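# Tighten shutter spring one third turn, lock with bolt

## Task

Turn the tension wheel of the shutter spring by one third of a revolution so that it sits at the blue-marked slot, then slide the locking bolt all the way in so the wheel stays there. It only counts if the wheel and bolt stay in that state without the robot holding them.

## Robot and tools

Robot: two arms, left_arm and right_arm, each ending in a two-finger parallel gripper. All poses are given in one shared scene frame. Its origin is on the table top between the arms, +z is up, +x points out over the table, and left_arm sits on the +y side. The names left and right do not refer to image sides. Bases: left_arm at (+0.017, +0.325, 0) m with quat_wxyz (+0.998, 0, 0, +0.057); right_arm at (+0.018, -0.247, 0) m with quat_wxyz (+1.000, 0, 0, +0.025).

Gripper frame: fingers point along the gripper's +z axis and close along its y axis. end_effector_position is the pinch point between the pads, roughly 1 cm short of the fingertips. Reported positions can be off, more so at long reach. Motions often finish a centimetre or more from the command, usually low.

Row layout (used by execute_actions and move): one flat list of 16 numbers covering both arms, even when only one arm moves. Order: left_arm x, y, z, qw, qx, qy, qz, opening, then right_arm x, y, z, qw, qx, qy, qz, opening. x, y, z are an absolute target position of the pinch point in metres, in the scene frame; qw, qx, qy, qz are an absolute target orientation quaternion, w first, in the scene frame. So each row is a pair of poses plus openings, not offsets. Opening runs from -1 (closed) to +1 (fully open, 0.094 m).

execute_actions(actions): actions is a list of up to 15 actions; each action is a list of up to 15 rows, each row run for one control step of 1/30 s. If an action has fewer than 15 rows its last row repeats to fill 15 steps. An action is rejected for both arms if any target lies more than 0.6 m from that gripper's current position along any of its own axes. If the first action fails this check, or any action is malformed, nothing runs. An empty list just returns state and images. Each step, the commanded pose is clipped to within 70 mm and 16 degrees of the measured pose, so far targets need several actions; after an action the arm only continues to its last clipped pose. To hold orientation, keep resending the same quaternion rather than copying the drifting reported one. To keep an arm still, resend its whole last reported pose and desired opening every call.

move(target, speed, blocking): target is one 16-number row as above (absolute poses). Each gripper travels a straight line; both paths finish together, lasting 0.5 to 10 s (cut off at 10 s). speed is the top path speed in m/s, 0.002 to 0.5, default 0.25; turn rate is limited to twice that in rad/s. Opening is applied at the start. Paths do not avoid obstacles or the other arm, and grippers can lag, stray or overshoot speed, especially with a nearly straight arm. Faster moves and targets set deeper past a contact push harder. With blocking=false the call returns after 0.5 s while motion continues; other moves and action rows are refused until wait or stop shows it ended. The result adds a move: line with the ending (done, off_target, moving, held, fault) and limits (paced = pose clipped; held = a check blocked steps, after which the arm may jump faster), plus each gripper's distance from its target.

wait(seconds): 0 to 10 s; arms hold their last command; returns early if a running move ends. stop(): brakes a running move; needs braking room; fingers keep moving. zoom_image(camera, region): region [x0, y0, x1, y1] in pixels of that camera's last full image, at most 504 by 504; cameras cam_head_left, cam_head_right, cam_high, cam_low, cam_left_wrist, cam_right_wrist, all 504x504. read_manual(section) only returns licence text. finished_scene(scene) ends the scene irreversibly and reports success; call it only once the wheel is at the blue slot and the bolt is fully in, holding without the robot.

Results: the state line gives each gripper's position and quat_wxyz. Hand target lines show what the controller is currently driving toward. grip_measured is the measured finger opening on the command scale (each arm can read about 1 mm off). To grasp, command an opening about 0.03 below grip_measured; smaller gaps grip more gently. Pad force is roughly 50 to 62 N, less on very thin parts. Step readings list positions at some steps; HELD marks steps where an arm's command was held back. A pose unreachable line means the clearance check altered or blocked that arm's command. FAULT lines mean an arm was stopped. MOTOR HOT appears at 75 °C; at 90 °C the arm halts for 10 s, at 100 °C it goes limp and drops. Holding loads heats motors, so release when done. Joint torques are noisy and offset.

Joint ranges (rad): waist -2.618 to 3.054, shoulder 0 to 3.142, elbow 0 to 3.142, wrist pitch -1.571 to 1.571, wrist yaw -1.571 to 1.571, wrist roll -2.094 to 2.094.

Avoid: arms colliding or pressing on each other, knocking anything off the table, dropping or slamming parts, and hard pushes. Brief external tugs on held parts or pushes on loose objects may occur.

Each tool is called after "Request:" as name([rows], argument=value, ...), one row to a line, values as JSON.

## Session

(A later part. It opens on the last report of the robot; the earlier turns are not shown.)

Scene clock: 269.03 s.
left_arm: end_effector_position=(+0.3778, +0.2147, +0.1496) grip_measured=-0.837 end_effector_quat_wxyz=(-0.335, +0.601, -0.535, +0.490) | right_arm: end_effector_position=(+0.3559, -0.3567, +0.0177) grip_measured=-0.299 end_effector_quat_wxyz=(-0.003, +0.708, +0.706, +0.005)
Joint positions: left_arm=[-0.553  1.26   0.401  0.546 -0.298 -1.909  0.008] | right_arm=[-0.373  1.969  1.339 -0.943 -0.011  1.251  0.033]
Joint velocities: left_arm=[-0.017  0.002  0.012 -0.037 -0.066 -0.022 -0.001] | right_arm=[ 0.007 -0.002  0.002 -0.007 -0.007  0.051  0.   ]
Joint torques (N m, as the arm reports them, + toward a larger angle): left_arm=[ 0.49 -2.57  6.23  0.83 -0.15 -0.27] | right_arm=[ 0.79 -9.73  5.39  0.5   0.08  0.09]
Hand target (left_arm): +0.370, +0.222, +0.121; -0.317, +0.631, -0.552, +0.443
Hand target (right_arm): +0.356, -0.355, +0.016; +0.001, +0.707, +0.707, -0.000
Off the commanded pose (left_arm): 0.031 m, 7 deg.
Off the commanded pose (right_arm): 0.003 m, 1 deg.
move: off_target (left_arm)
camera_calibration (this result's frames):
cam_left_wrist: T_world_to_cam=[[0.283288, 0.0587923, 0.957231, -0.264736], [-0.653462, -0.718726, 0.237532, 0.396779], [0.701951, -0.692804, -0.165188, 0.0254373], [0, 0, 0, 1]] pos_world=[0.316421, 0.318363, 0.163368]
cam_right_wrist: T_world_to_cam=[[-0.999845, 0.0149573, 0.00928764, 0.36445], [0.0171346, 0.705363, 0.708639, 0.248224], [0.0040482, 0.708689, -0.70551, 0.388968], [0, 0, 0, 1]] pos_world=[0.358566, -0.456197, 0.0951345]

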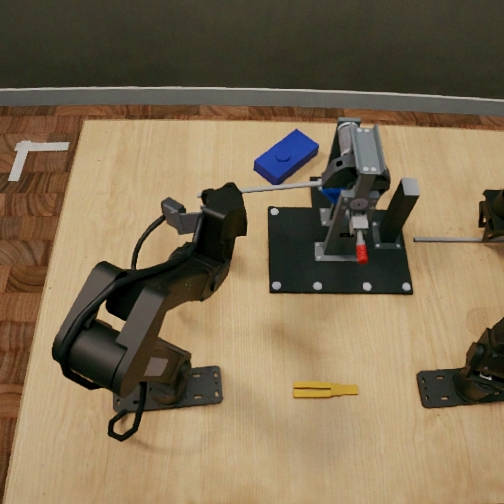

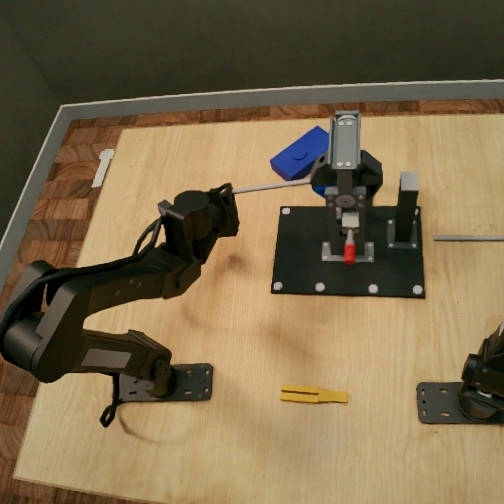

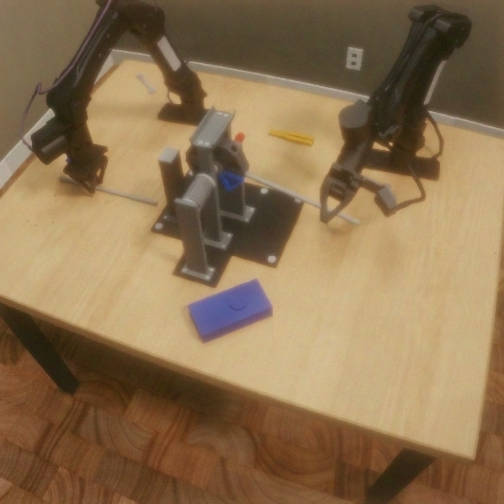

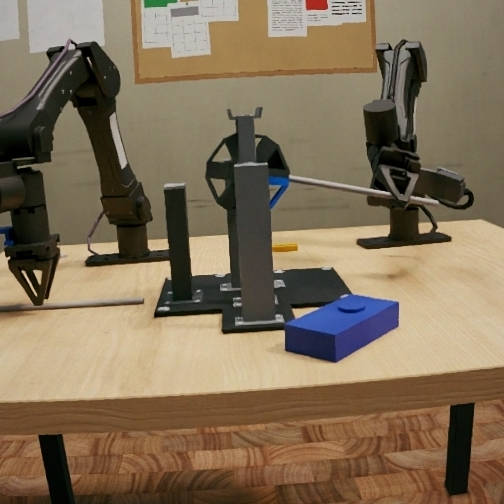

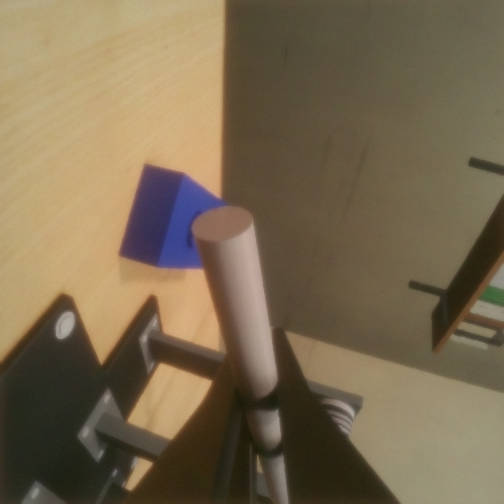

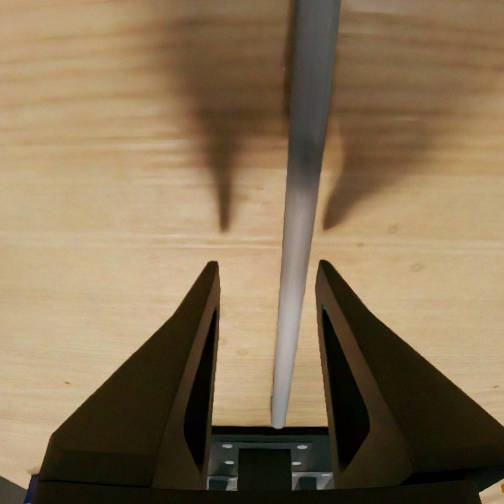

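Request:
move(target=[0.372,0.222,0.12,0.316,-0.632,0.553,-0.44,-0.87, 0.347,-0.355,0.004,0,0.707,0.707,0,-0.3], speed=0.03)

Request:
move(target=[0.372,0.222,0.12,0.316,-0.632,0.553,-0.44,-0.87, 0.347,-0.355,0.004,0,0.707,0.707,0,-0.86], speed=0.03)

Request:
zoom_image(camera="cam_low", region=[0, 240, 150, 330])

Scene clock: 276.53 s.
left_arm: end_effector_position=(+0.3778, +0.2147, +0.1496) grip_measured=-0.837 end_effector_quat_wxyz=(-0.335, +0.601, -0.535, +0.490) | right_arm: end_effector_position=(+0.3474, -0.3538, +0.0034) grip_measured=-0.299 end_effector_quat_wxyz=(-0.008, +0.708, +0.706, +0.002)
Joint positions: left_arm=[-0.553  1.26   0.401  0.546 -0.298 -1.909  0.008] | right_arm=[-0.373  1.969  1.277 -0.891 -0.011  1.251  0.033]
Joint velocities: left_arm=[-0.002  0.007 -0.007 -0.095  0.037  0.051 -0.001] | right_arm=[-0.012 -0.007  0.012  0.007  0.007 -0.007  0.   ]
Joint torques (N m, as the arm reports them, + toward a larger angle): left_arm=[ 0.51 -2.52  6.27  0.83 -0.13 -0.25] | right_arm=[  0.05 -10.57   4.81   0.51   0.07  -0.02]
Hand target (left_arm): +0.370, +0.222, +0.121; -0.317, +0.631, -0.552, +0.443
Hand target (right_arm): +0.347, -0.355, +0.004; -0.000, +0.707, +0.707, -0.000
Off the commanded pose (left_arm): 0.031 m, 7 deg.
Off the commanded pose (right_arm): 0.001 m, 1 deg.
move: off_target (left_arm)
camera_calibration (this result's frames):
cam_left_wrist: T_world_to_cam=[[0.283288, 0.0587923, 0.957231, -0.264736], [-0.653462, -0.718726, 0.237532, 0.396779], [0.701951, -0.692804, -0.165188, 0.0254373], [0, 0, 0, 1]] pos_world=[0.316421, 0.318363, 0.163368]
cam_right_wrist: T_world_to_cam=[[-0.999694, 0.01529, 0.0194708, 0.35598], [0.0245957, 0.70295, 0.710814, 0.25302], [-0.00281867, 0.711075, -0.703111, 0.380103], [0, 0, 0, 1]] pos_world=[0.350719, -0.453585, 0.0804731]

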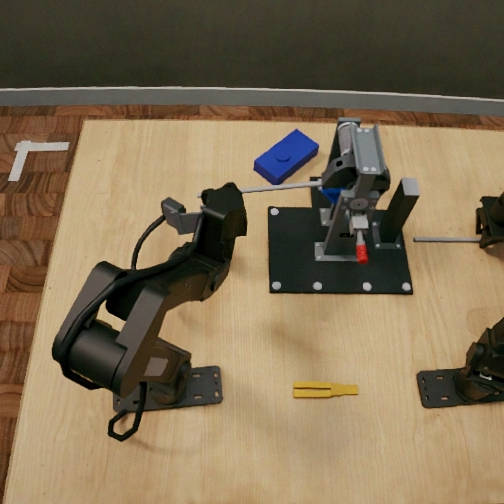

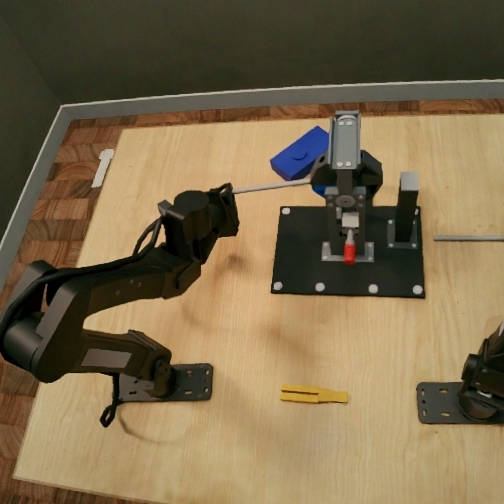

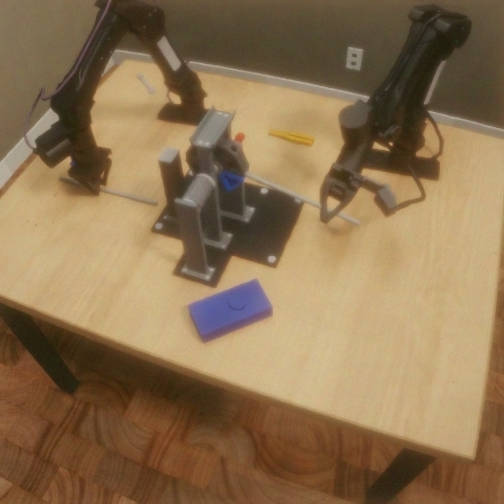

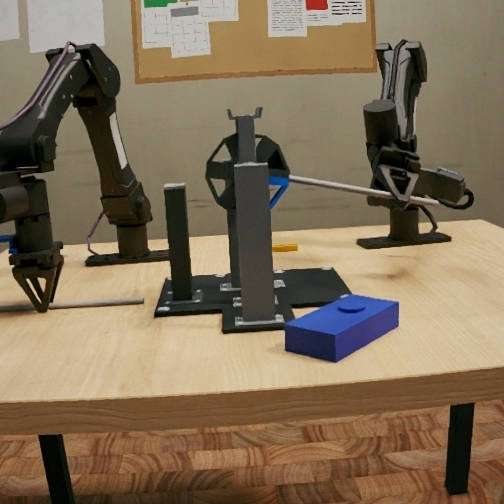

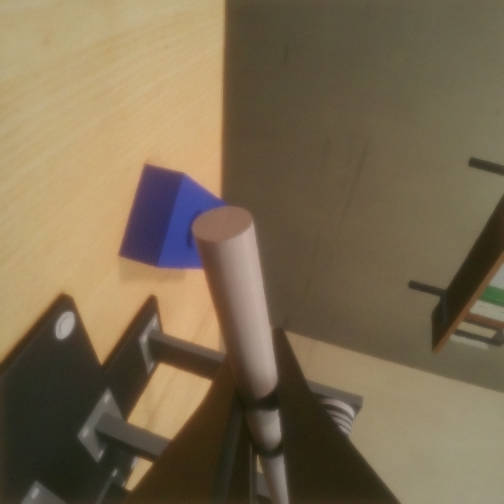

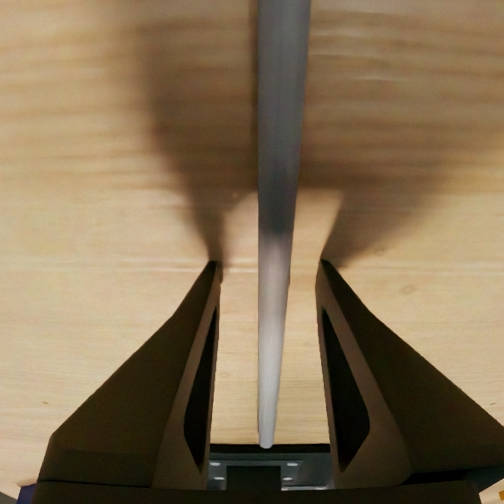

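Scene clock: 278.93 s.
left_arm: end_effector_position=(+0.3778, +0.2147, +0.1496) grip_measured=-0.837 end_effector_quat_wxyz=(-0.335, +0.601, -0.535, +0.490) | right_arm: end_effector_position=(+0.3473, -0.3537, +0.0034) grip_measured=-0.835 end_effector_quat_wxyz=(-0.008, +0.708, +0.706, +0.002)
Joint positions: left_arm=[-0.553  1.26   0.401  0.546 -0.298 -1.909  0.008] | right_arm=[-0.373  1.969  1.277 -0.892 -0.011  1.251  0.008]
Joint velocities: left_arm=[-0.012 -0.007 -0.007 -0.007 -0.007 -0.051 -0.   ] | right_arm=[-0.002 -0.012 -0.002 -0.037 -0.022 -0.037  0.   ]
Joint torques (N m, as the arm reports them, + toward a larger angle): left_arm=[ 0.51 -2.46  6.26  0.8  -0.15 -0.28] | right_arm=[  0.18 -10.4    4.91   0.47   0.07  -0.02]
Hand target (left_arm): +0.370, +0.222, +0.121; -0.317, +0.631, -0.552, +0.443
Hand target (right_arm): +0.347, -0.355, +0.004; -0.000, +0.707, +0.707, +0.000
Off the commanded pose (left_arm): 0.031 m, 7 deg.
Off the commanded pose (right_arm): 0.001 m, 1 deg.
move: off_target (left_arm)
camera_calibration (this result's frames):
cam_left_wrist: T_world_to_cam=[[0.283288, 0.0587923, 0.957231, -0.264736], [-0.653462, -0.718726, 0.237532, 0.396779], [0.701951, -0.692804, -0.165188, 0.0254373], [0, 0, 0, 1]] pos_world=[0.316421, 0.318363, 0.163368]
cam_right_wrist: T_world_to_cam=[[-0.999689, 0.0152853, 0.0197188, 0.355906], [0.0247703, 0.702607, 0.711147, 0.252771], [-0.00298447, 0.711414, -0.702767, 0.380213], [0, 0, 0, 1]] pos_world=[0.350668, -0.453527, 0.0804261]

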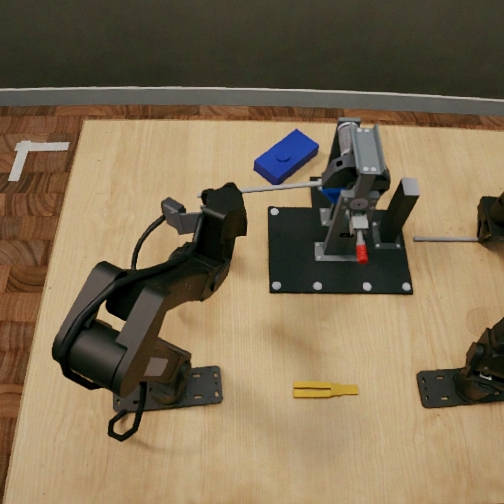

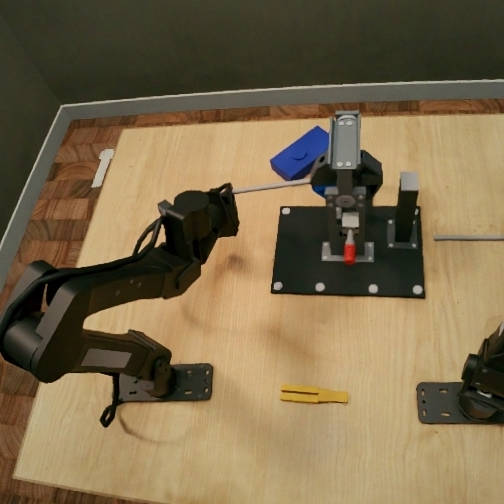

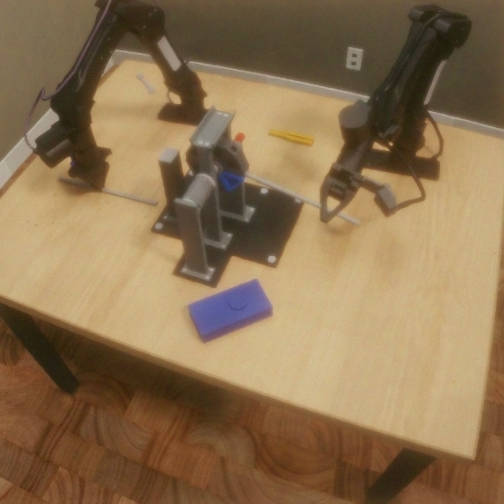

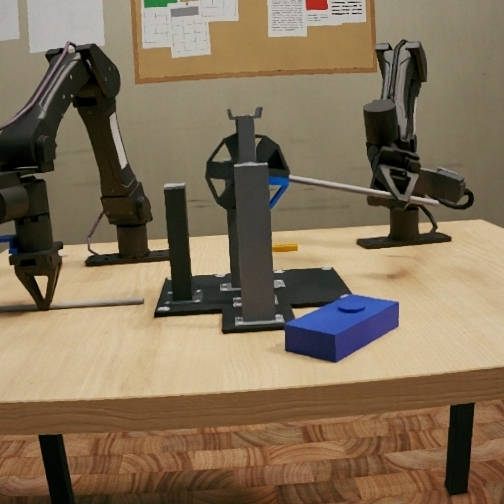

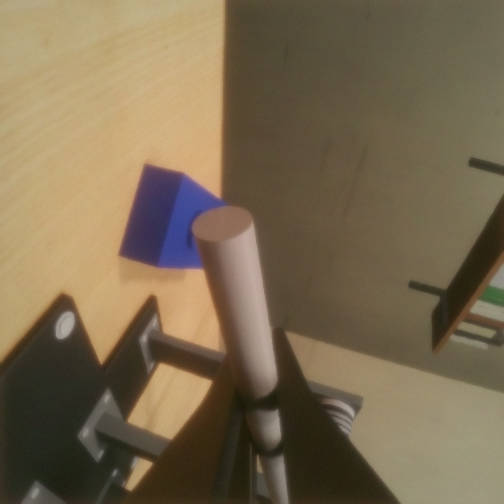

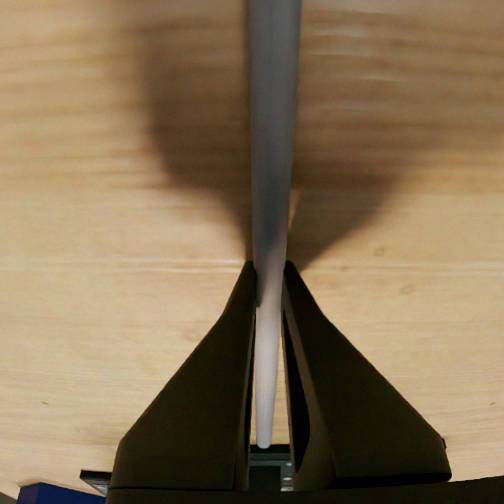

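Region (0, 240, 150, 330) of cam_low's 504x504 image, scaled by 3.360, with more detail than that image has; it fills the top 302 rows of this view, and the rest is white.

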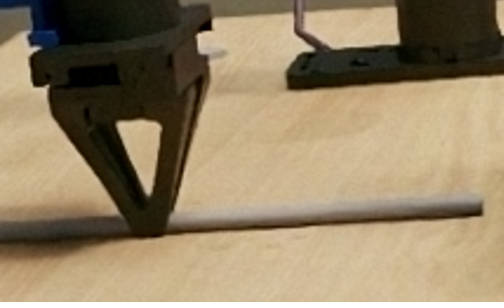

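Request:
move(target=[0.372,0.224,0.145,0.343,-0.618,0.572,-0.415,-0.87, 0.36,-0.355,0.225,0.183,0.683,0.683,0.183,-0.87], speed=0.15)

Request:
move(target=[0.372,0.224,0.145,0.343,-0.618,0.572,-0.415,-0.87, 0.36,-0.275,0.215,0.183,0.683,0.683,0.183,-0.87], speed=0.1)

Request:
zoom_image(camera="cam_low", region=[60, 110, 310, 230])

Request:
zoom_image(camera="cam_head_right", region=[320, 120, 500, 230])

Scene clock: 287.50 s.
left_arm: end_effector_position=(+0.3788, +0.2179, +0.1638) grip_measured=-0.837 end_effector_quat_wxyz=(-0.350, +0.599, -0.556, +0.458) | right_arm: end_effector_position=(+0.3613, -0.3529, +0.2025) grip_measured=-0.835 end_effector_quat_wxyz=(+0.154, +0.693, +0.684, +0.169)
Joint positions: left_arm=[-0.557  1.206  0.485  0.359 -0.328 -1.861  0.008] | right_arm=[-0.446  1.527  1.462 -1.082 -0.19   1.227  0.008]
Joint velocities: left_arm=[-0.002 -0.002  0.007  0.037 -0.022 -0.051 -0.002] | right_arm=[-0.007 -0.007 -0.002  0.11  -0.007 -0.007 -0.   ]
Joint torques (N m, as the arm reports them, + toward a larger angle): left_arm=[-0.27 -3.45  6.87  0.94 -0.35 -0.13] | right_arm=[-1.16 -8.16  9.73  1.13 -0.17 -0.12]
Hand target (left_arm): +0.371, +0.224, +0.145; -0.343, +0.617, -0.572, +0.417
Hand target (right_arm): +0.365, -0.357, +0.224; +0.181, +0.685, +0.681, +0.185
Off the commanded pose (left_arm): 0.021 m, 6 deg.
Off the commanded pose (right_arm): 0.023 m, 4 deg.
move: off_target (left_arm, right_arm)
camera_calibration (this result's frames):
cam_left_wrist: T_world_to_cam=[[0.316656, -0.0108582, 0.948478, -0.274905], [-0.639916, -0.740551, 0.205162, 0.401229], [0.700169, -0.671912, -0.241448, 0.0378915], [0, 0, 0, 1]] pos_world=[0.317273, 0.319605, 0.187573]
cam_right_wrist: T_world_to_cam=[[-0.900376, 0.0282732, -0.434194, 0.426568], [-0.292378, 0.69971, 0.65186, 0.235828], [0.32224, 0.713867, -0.621735, 0.386523], [0, 0, 0, 1]] pos_world=[0.32847, -0.452998, 0.271801]

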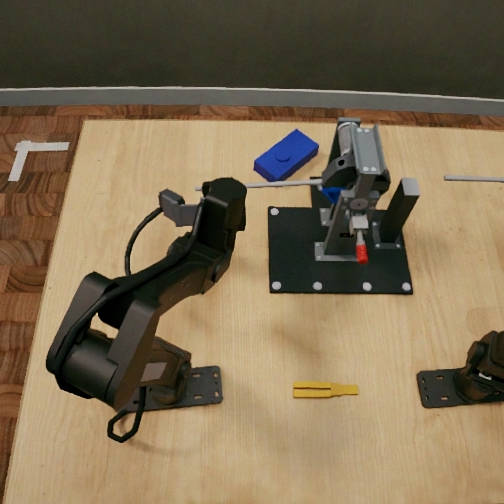

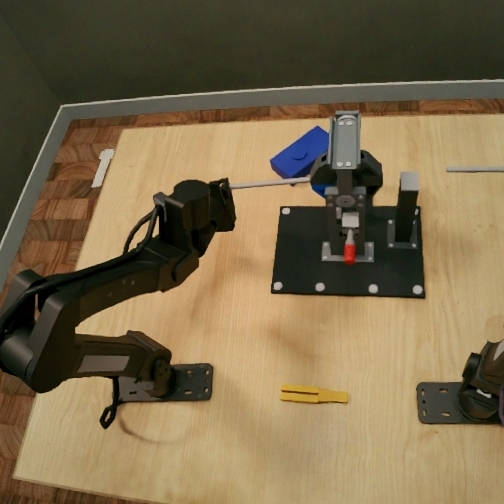

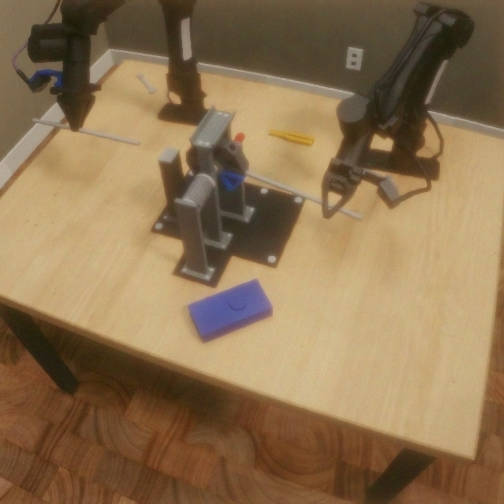

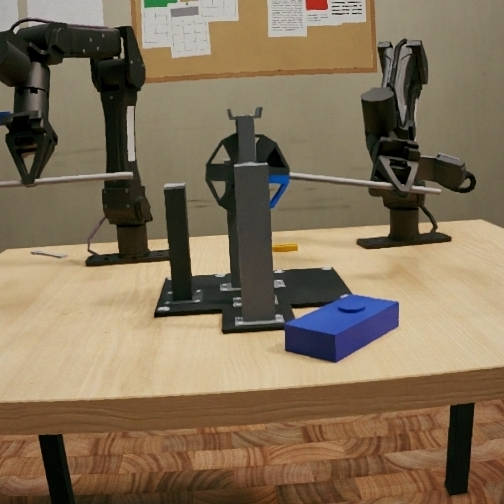

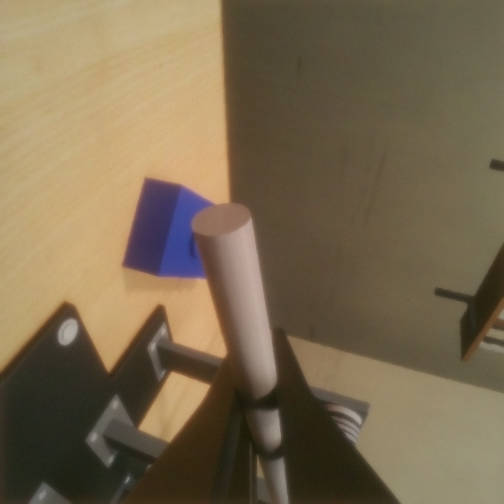

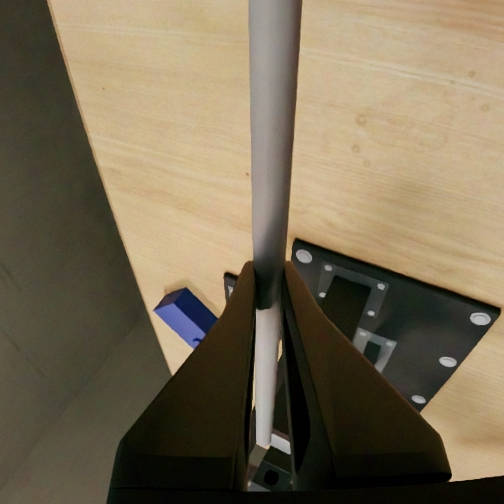

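Scene clock: 288.80 s.
left_arm: end_effector_position=(+0.3797, +0.2183, +0.1663) grip_measured=-0.837 end_effector_quat_wxyz=(-0.356, +0.595, -0.556, +0.459) | right_arm: end_effector_position=(+0.3574, -0.2763, +0.2035) grip_measured=-0.835 end_effector_quat_wxyz=(+0.163, +0.688, +0.688, +0.166)
Joint positions: left_arm=[-0.558  1.206  0.485  0.369 -0.333 -1.849  0.008] | right_arm=[-0.171  1.421  1.363 -1.046 -0.059  1.464  0.008]
Joint velocities: left_arm=[-0.012 -0.002  0.007 -0.066 -0.022  0.007 -0.   ] | right_arm=[-0.017  0.007  0.012  0.007  0.007  0.066 -0.001]
Joint torques (N m, as the arm reports them, + toward a larger angle): left_arm=[-0.27 -3.33  6.83  0.86 -0.31 -0.23] | right_arm=[ 0.88 -7.69  6.8   1.45  0.    0.06]
Hand target (left_arm): +0.372, +0.224, +0.146; -0.344, +0.617, -0.572, +0.418
Hand target (right_arm): +0.361, -0.275, +0.216; +0.185, +0.683, +0.683, +0.182
Off the commanded pose (left_arm): 0.023 m, 6 deg.
Off the commanded pose (right_arm): 0.012 m, 3 deg.
move: off_target (left_arm, right_arm)
camera_calibration (this result's frames):
cam_left_wrist: T_world_to_cam=[[0.30599, -0.0190883, 0.951843, -0.272175], [-0.641725, -0.742667, 0.191403, 0.404965], [0.703249, -0.669389, -0.239498, 0.0360899], [0, 0, 0, 1]] pos_world=[0.317779, 0.319717, 0.1902]
cam_right_wrist: T_world_to_cam=[[-0.896515, 0.0131248, -0.442818, 0.417566], [-0.303631, 0.709664, 0.635756, 0.190486], [0.322596, 0.704418, -0.63224, 0.333112], [0, 0, 0, 1]] pos_world=[0.324731, -0.375311, 0.27441]

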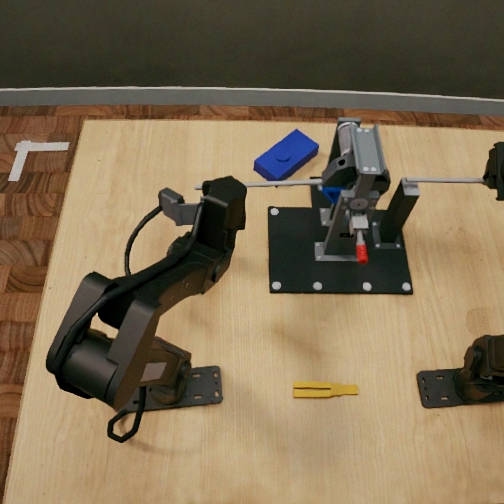

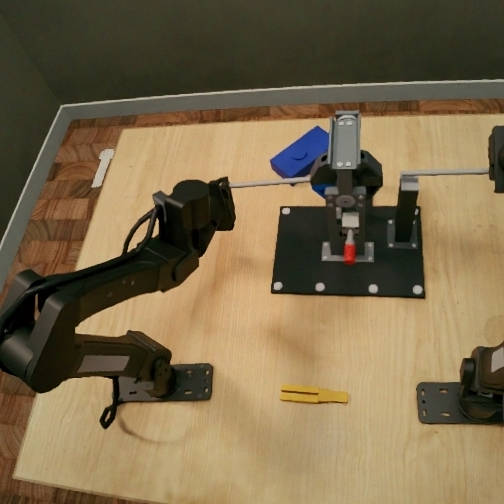

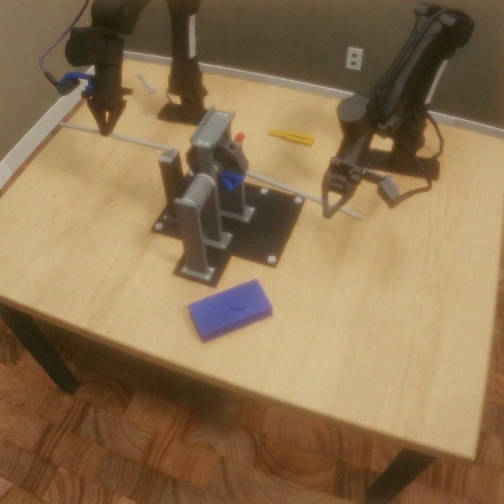

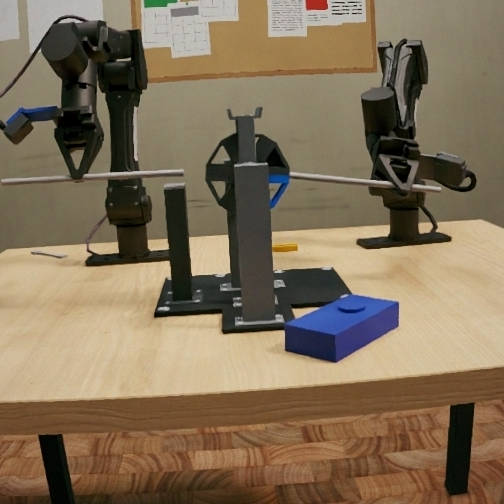

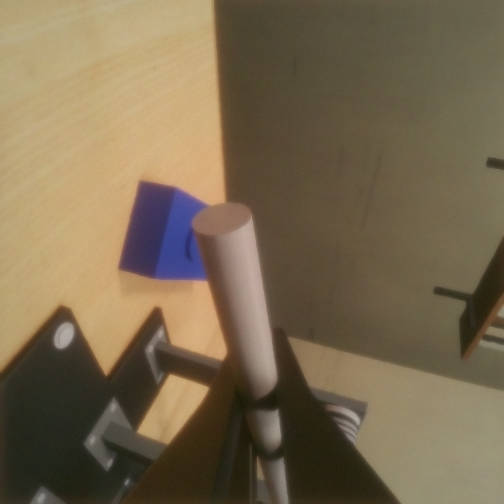

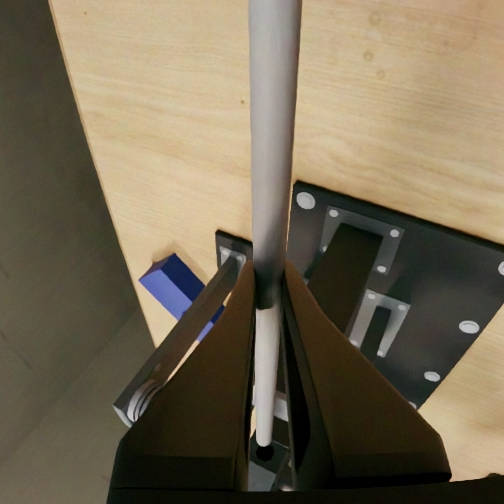

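Region (60, 110, 310, 230) of cam_low's 504x504 image, scaled by 2.016, with more detail than that image has; it fills the top 242 rows of this view, and the rest is white.

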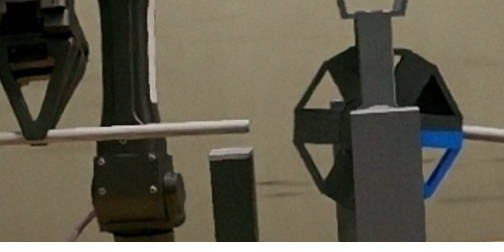

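Region (320, 120, 500, 230) of cam_head_right's 504x504 image, scaled by 2.800, with more detail than that image has.

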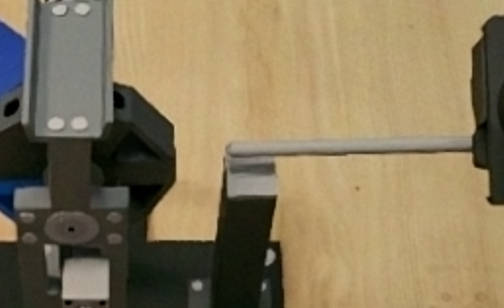

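Request:
move(target=[0.372,0.224,0.145,0.343,-0.618,0.572,-0.415,-0.87, 0.36,-0.245,0.215,0.183,0.683,0.683,0.183,-0.87], speed=0.06)

Request:
zoom_image(camera="cam_low", region=[120, 130, 280, 220])

Request:
zoom_image(camera="cam_right_wrist", region=[210, 380, 330, 500])

Scene clock: 293.97 s.
left_arm: end_effector_position=(+0.3799, +0.2186, +0.1671) grip_measured=-0.837 end_effector_quat_wxyz=(-0.359, +0.594, -0.556, +0.458) | right_arm: end_effector_position=(+0.3590, -0.2467, +0.2034) grip_measured=-0.835 end_effector_quat_wxyz=(+0.162, +0.687, +0.688, +0.166)
Joint positions: left_arm=[-0.559  1.206  0.485  0.373 -0.338 -1.845  0.008] | right_arm=[-0.057  1.421  1.363 -1.044 -0.009  1.564  0.008]
Joint velocities: left_arm=[-0.002 -0.022 -0.002  0.11  -0.051 -0.051  0.001] | right_arm=[ 0.007 -0.012 -0.002 -0.037 -0.007  0.022 -0.   ]
Joint torques (N m, as the arm reports them, + toward a larger angle): left_arm=[-0.14 -3.34  6.76  0.81 -0.27 -0.28] | right_arm=[ 1.01 -8.36  6.19  1.45  0.03  0.09]
Hand target (left_arm): +0.372, +0.224, +0.145; -0.344, +0.617, -0.572, +0.417
Hand target (right_arm): +0.360, -0.245, +0.215; +0.183, +0.683, +0.683, +0.183
Off the commanded pose (left_arm): 0.024 m, 6 deg.
Off the commanded pose (right_arm): 0.012 m, 3 deg.
move: off_target (left_arm, right_arm)
camera_calibration (this result's frames):
cam_left_wrist: T_world_to_cam=[[0.30208, -0.0218719, 0.953032, -0.271175], [-0.640814, -0.744817, 0.186024, 0.406226], [0.705766, -0.66691, -0.23901, 0.0347708], [0, 0, 0, 1]] pos_world=[0.317692, 0.319822, 0.191181]
cam_right_wrist: T_world_to_cam=[[-0.897372, 0.0115729, -0.441123, 0.418117], [-0.303602, 0.70926, 0.636221, 0.169797], [0.320234, 0.704852, -0.632956, 0.31277], [0, 0, 0, 1]] pos_world=[0.326597, -0.345726, 0.274382]

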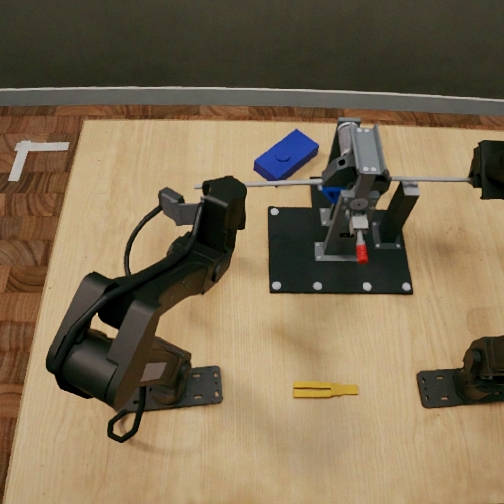

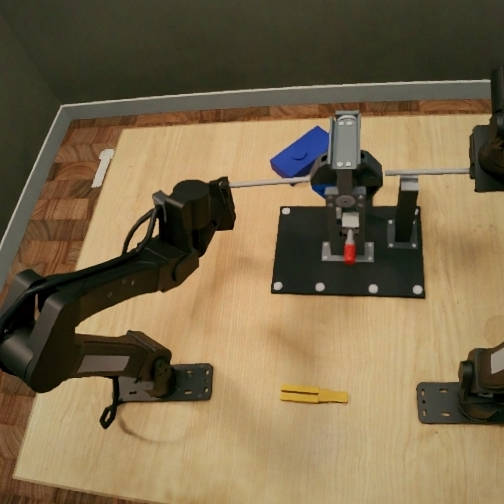

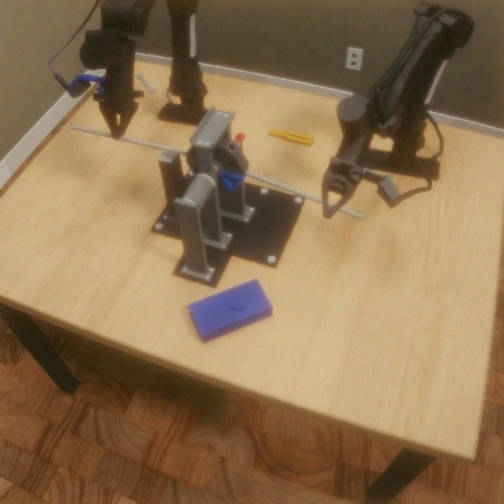

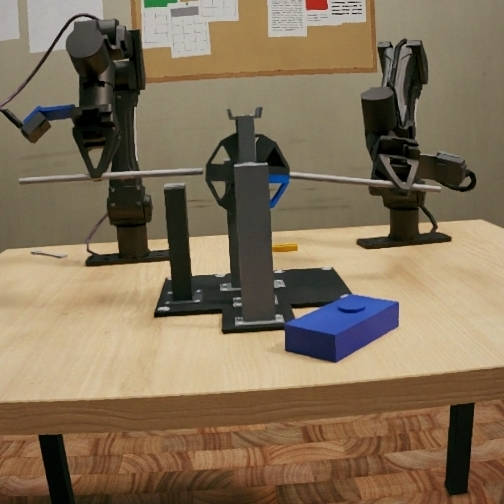

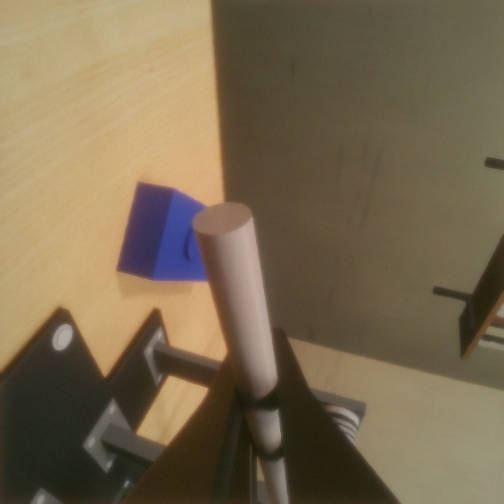

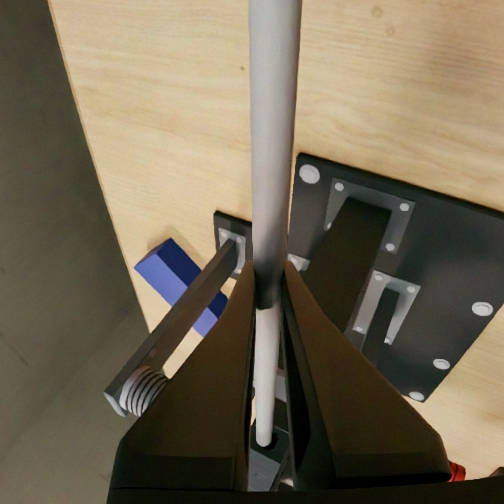

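Region (120, 130, 280, 220) of cam_low's 504x504 image, scaled by 3.150, with more detail than that image has; it fills the top 284 rows of this view, and the rest is white.

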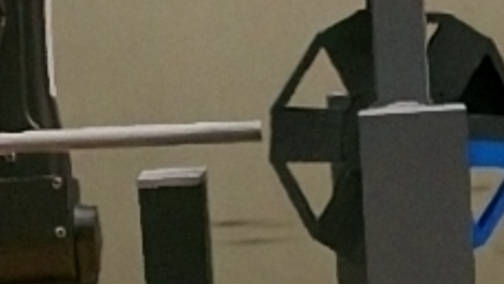

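Region (210, 380, 330, 500) of cam_right_wrist's 504x504 image, scaled by 4.200, with more detail than that image has.

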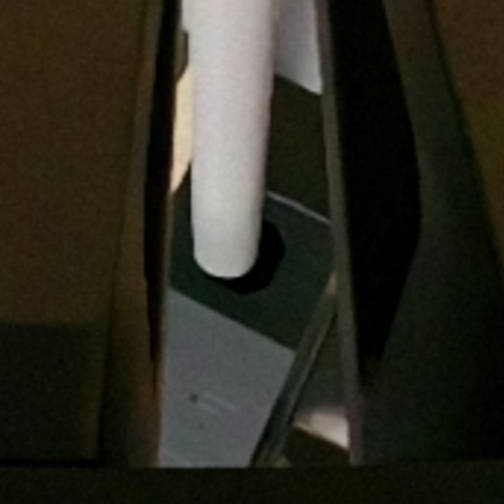

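Request:
move(target=[0.372,0.224,0.145,0.343,-0.618,0.572,-0.415,-0.87, 0.356,-0.243,0.213,0.183,0.683,0.683,0.183,-0.87], speed=0.1)

Request:
zoom_image(camera="cam_right_wrist", region=[210, 380, 330, 500])

Scene clock: 299.43 s.
left_arm: end_effector_position=(+0.3799, +0.2185, +0.1674) grip_measured=-0.837 end_effector_quat_wxyz=(-0.360, +0.593, -0.555, +0.458) | right_arm: end_effector_position=(+0.3523, -0.2474, +0.2015) grip_measured=-0.835 end_effector_quat_wxyz=(+0.163, +0.691, +0.685, +0.165)
Joint positions: left_arm=[-0.561  1.206  0.485  0.374 -0.341 -1.844  0.008] | right_arm=[-0.057  1.395  1.333 -1.041 -0.004  1.574  0.008]
Joint velocities: left_arm=[-0.002  0.002  0.002 -0.037 -0.022  0.037 -0.001] | right_arm=[ 0.002  0.007 -0.002 -0.007  0.022  0.037 -0.   ]
Joint torques (N m, as the arm reports them, + toward a larger angle): left_arm=[-0.14 -3.39  6.76  0.83 -0.24 -0.29] | right_arm=[ 1.44 -7.17  6.84  1.41  0.1   0.09]
Hand target (left_arm): +0.372, +0.224, +0.146; -0.344, +0.617, -0.572, +0.418
Hand target (right_arm): +0.356, -0.243, +0.213; +0.182, +0.683, +0.683, +0.183
Off the commanded pose (left_arm): 0.024 m, 6 deg.
Off the commanded pose (right_arm): 0.013 m, 3 deg.
move: off_target (left_arm, right_arm)
camera_calibration (this result's frames):
cam_left_wrist: T_world_to_cam=[[0.300993, -0.0224271, 0.953363, -0.270907], [-0.640121, -0.745778, 0.184553, 0.406318], [0.706858, -0.665817, -0.23883, 0.0341403], [0, 0, 0, 1]] pos_world=[0.317501, 0.319679, 0.191439]
cam_right_wrist: T_world_to_cam=[[-0.897228, 0.0211541, -0.441061, 0.413567], [-0.29617, 0.712026, 0.636634, 0.167436], [0.327514, 0.701835, -0.632584, 0.310837], [0, 0, 0, 1]] pos_world=[0.31885, -0.346124, 0.272443]

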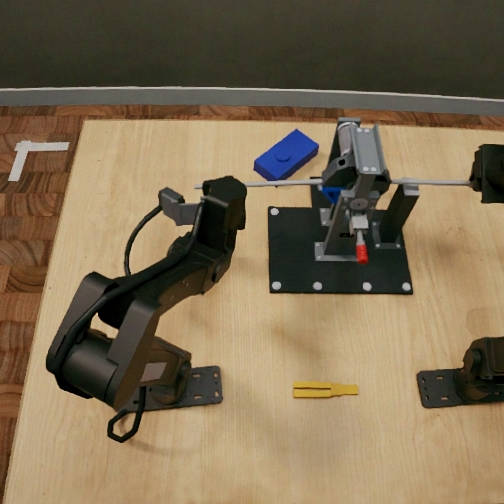

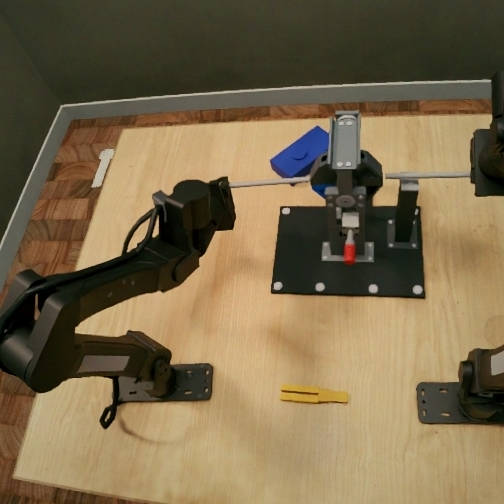

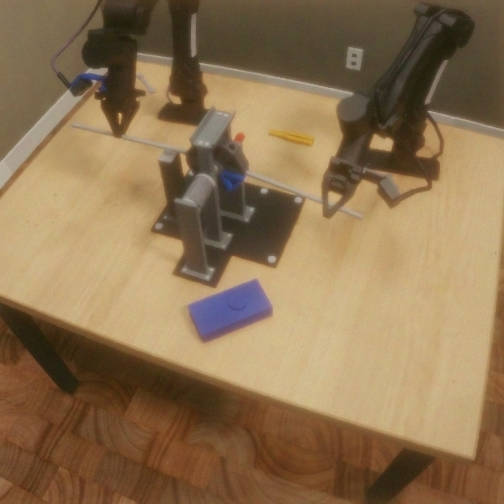

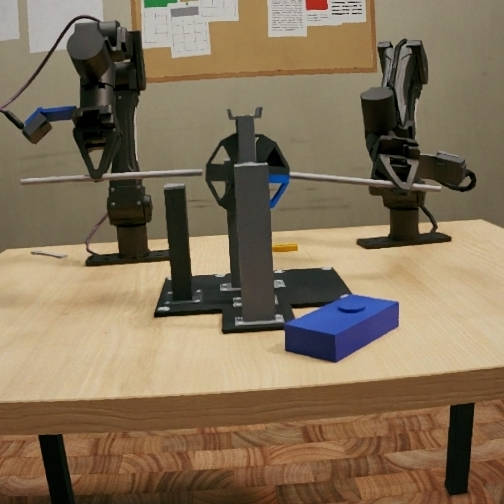

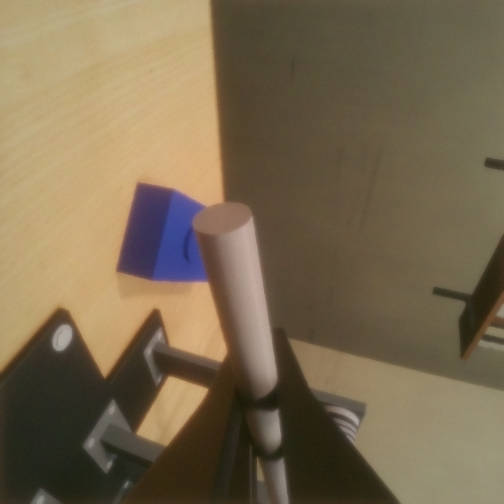

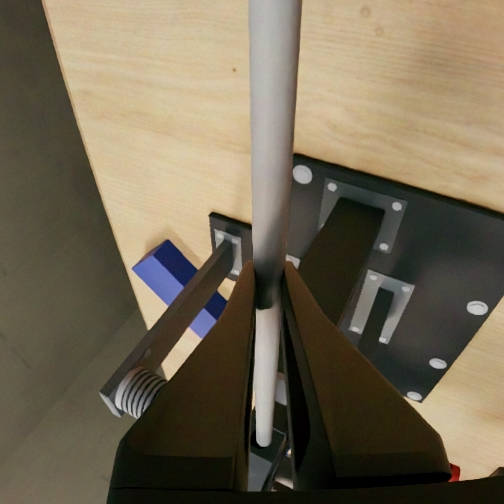

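Region (210, 380, 330, 500) of cam_right_wrist's 504x504 image, scaled by 4.200, with more detail than that image has.

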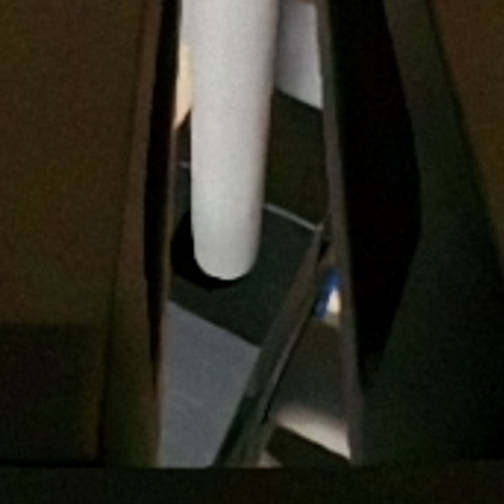

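Request:
execute_actions([
  [[0.372,0.224,0.145,0.343,-0.618,0.572,-0.415,-0.87, 0.356,-0.241,0.213,0.180,0.693,0.673,0.186,-0.87]],
])

Request:
zoom_image(camera="cam_right_wrist", region=[210, 380, 330, 500])

Scene clock: 306.27 s.
left_arm: end_effector_position=(+0.3798, +0.2186, +0.1673) grip_measured=-0.837 end_effector_quat_wxyz=(-0.360, +0.594, -0.555, +0.458) | right_arm: end_effector_position=(+0.3525, -0.2436, +0.2016) grip_measured=-0.835 end_effector_quat_wxyz=(+0.160, +0.698, +0.677, +0.168)
Joint positions: left_arm=[-0.561  1.206  0.485  0.373 -0.341 -1.845  0.008] | right_arm=[-0.044  1.395  1.333 -1.04  -0.001  1.608  0.008]
Joint velocities: left_arm=[ 0.002 -0.017 -0.002 -0.037  0.022  0.037 -0.   ] | right_arm=[ 0.012 -0.007  0.007 -0.081  0.007 -0.051  0.001]
Joint torques (N m, as the arm reports them, + toward a larger angle): left_arm=[-0.11 -3.32  6.77  0.83 -0.24 -0.28] | right_arm=[ 1.04 -7.22  6.99  1.43  0.1   0.1 ]
Hand target (left_arm): +0.372, +0.224, +0.145; -0.344, +0.617, -0.571, +0.418
Hand target (right_arm): +0.356, -0.241, +0.213; +0.180, +0.693, +0.673, +0.186
Off the commanded pose (left_arm): 0.024 m, 6 deg.
Off the commanded pose (right_arm): 0.012 m, 3 deg.
Step readings (end_effector_position):
0: left_arm (+0.3798, +0.2186, +0.1673) | right_arm (+0.3524, -0.2474, +0.2016)
1: left_arm (+0.3798, +0.2186, +0.1673) | right_arm (+0.3524, -0.2472, +0.2016)
2: left_arm (+0.3798, +0.2186, +0.1673) | right_arm (+0.3524, -0.2465, +0.2015)
4: left_arm (+0.3798, +0.2186, +0.1673) | right_arm (+0.3524, -0.2446, +0.2016)
8: left_arm (+0.3798, +0.2186, +0.1673) | right_arm (+0.3524, -0.2434, +0.2016)
15: end_effector_position above
camera_calibration (this result's frames):
cam_left_wrist: T_world_to_cam=[[0.301353, -0.0222045, 0.953254, -0.270985], [-0.63996, -0.745821, 0.184939, 0.406209], [0.70685, -0.665777, -0.238965, 0.0341656], [0, 0, 0, 1]] pos_world=[0.31747, 0.319689, 0.191358]
cam_right_wrist: T_world_to_cam=[[-0.896131, 0.0442498, -0.441578, 0.419098], [-0.283068, 0.709336, 0.645534, 0.157659], [0.341792, 0.70348, -0.623133, 0.301642], [0, 0, 0, 1]] pos_world=[0.317096, -0.342577, 0.271253]

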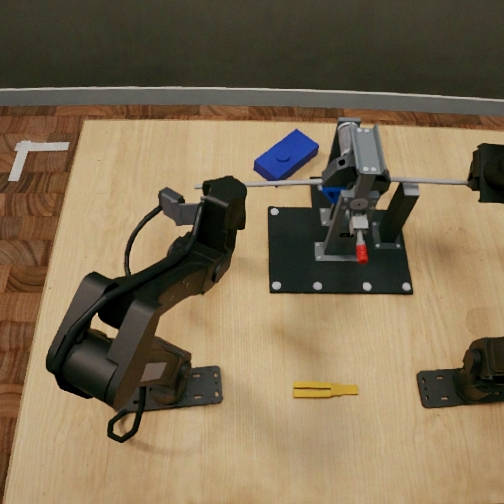

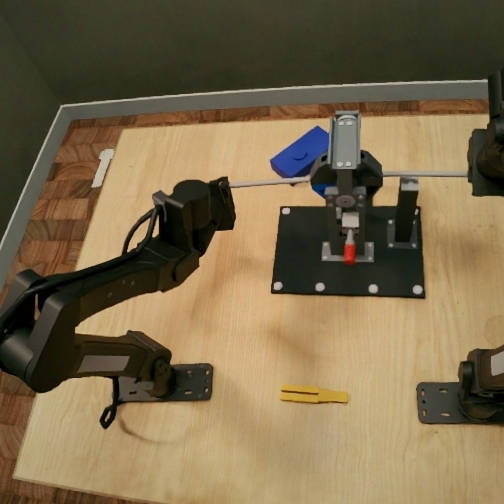

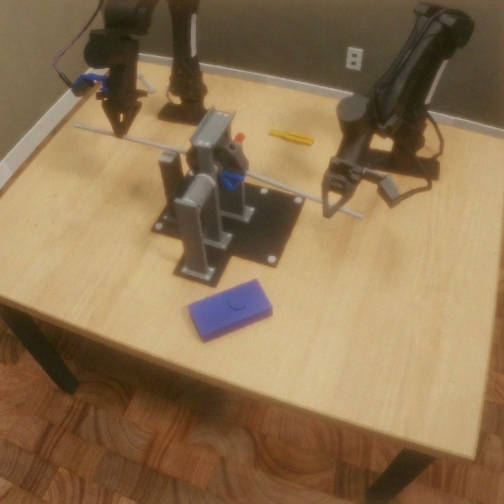

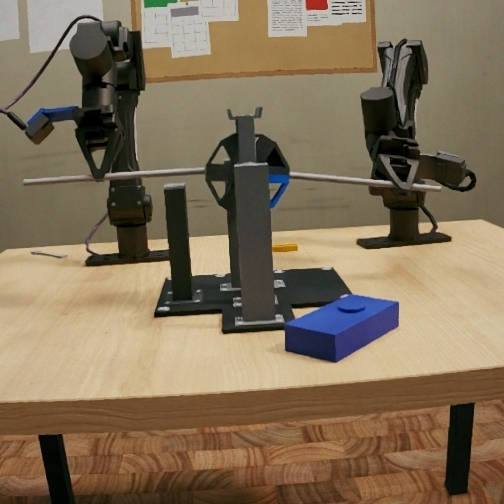

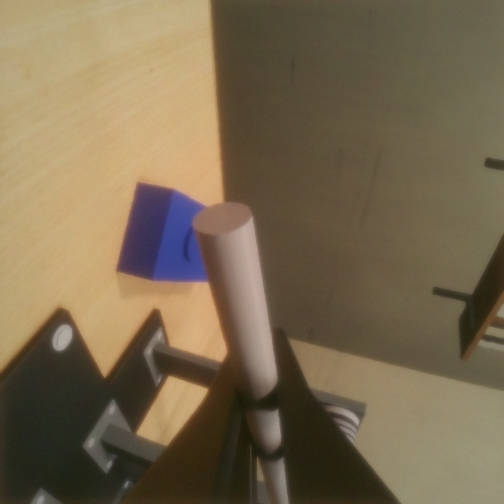

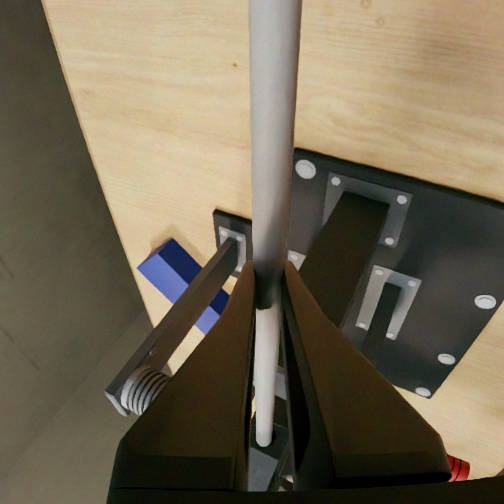

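Region (210, 380, 330, 500) of cam_right_wrist's 504x504 image, scaled by 4.200, with more detail than that image has.

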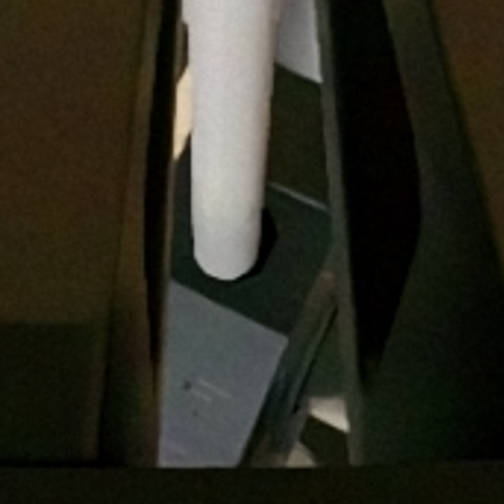

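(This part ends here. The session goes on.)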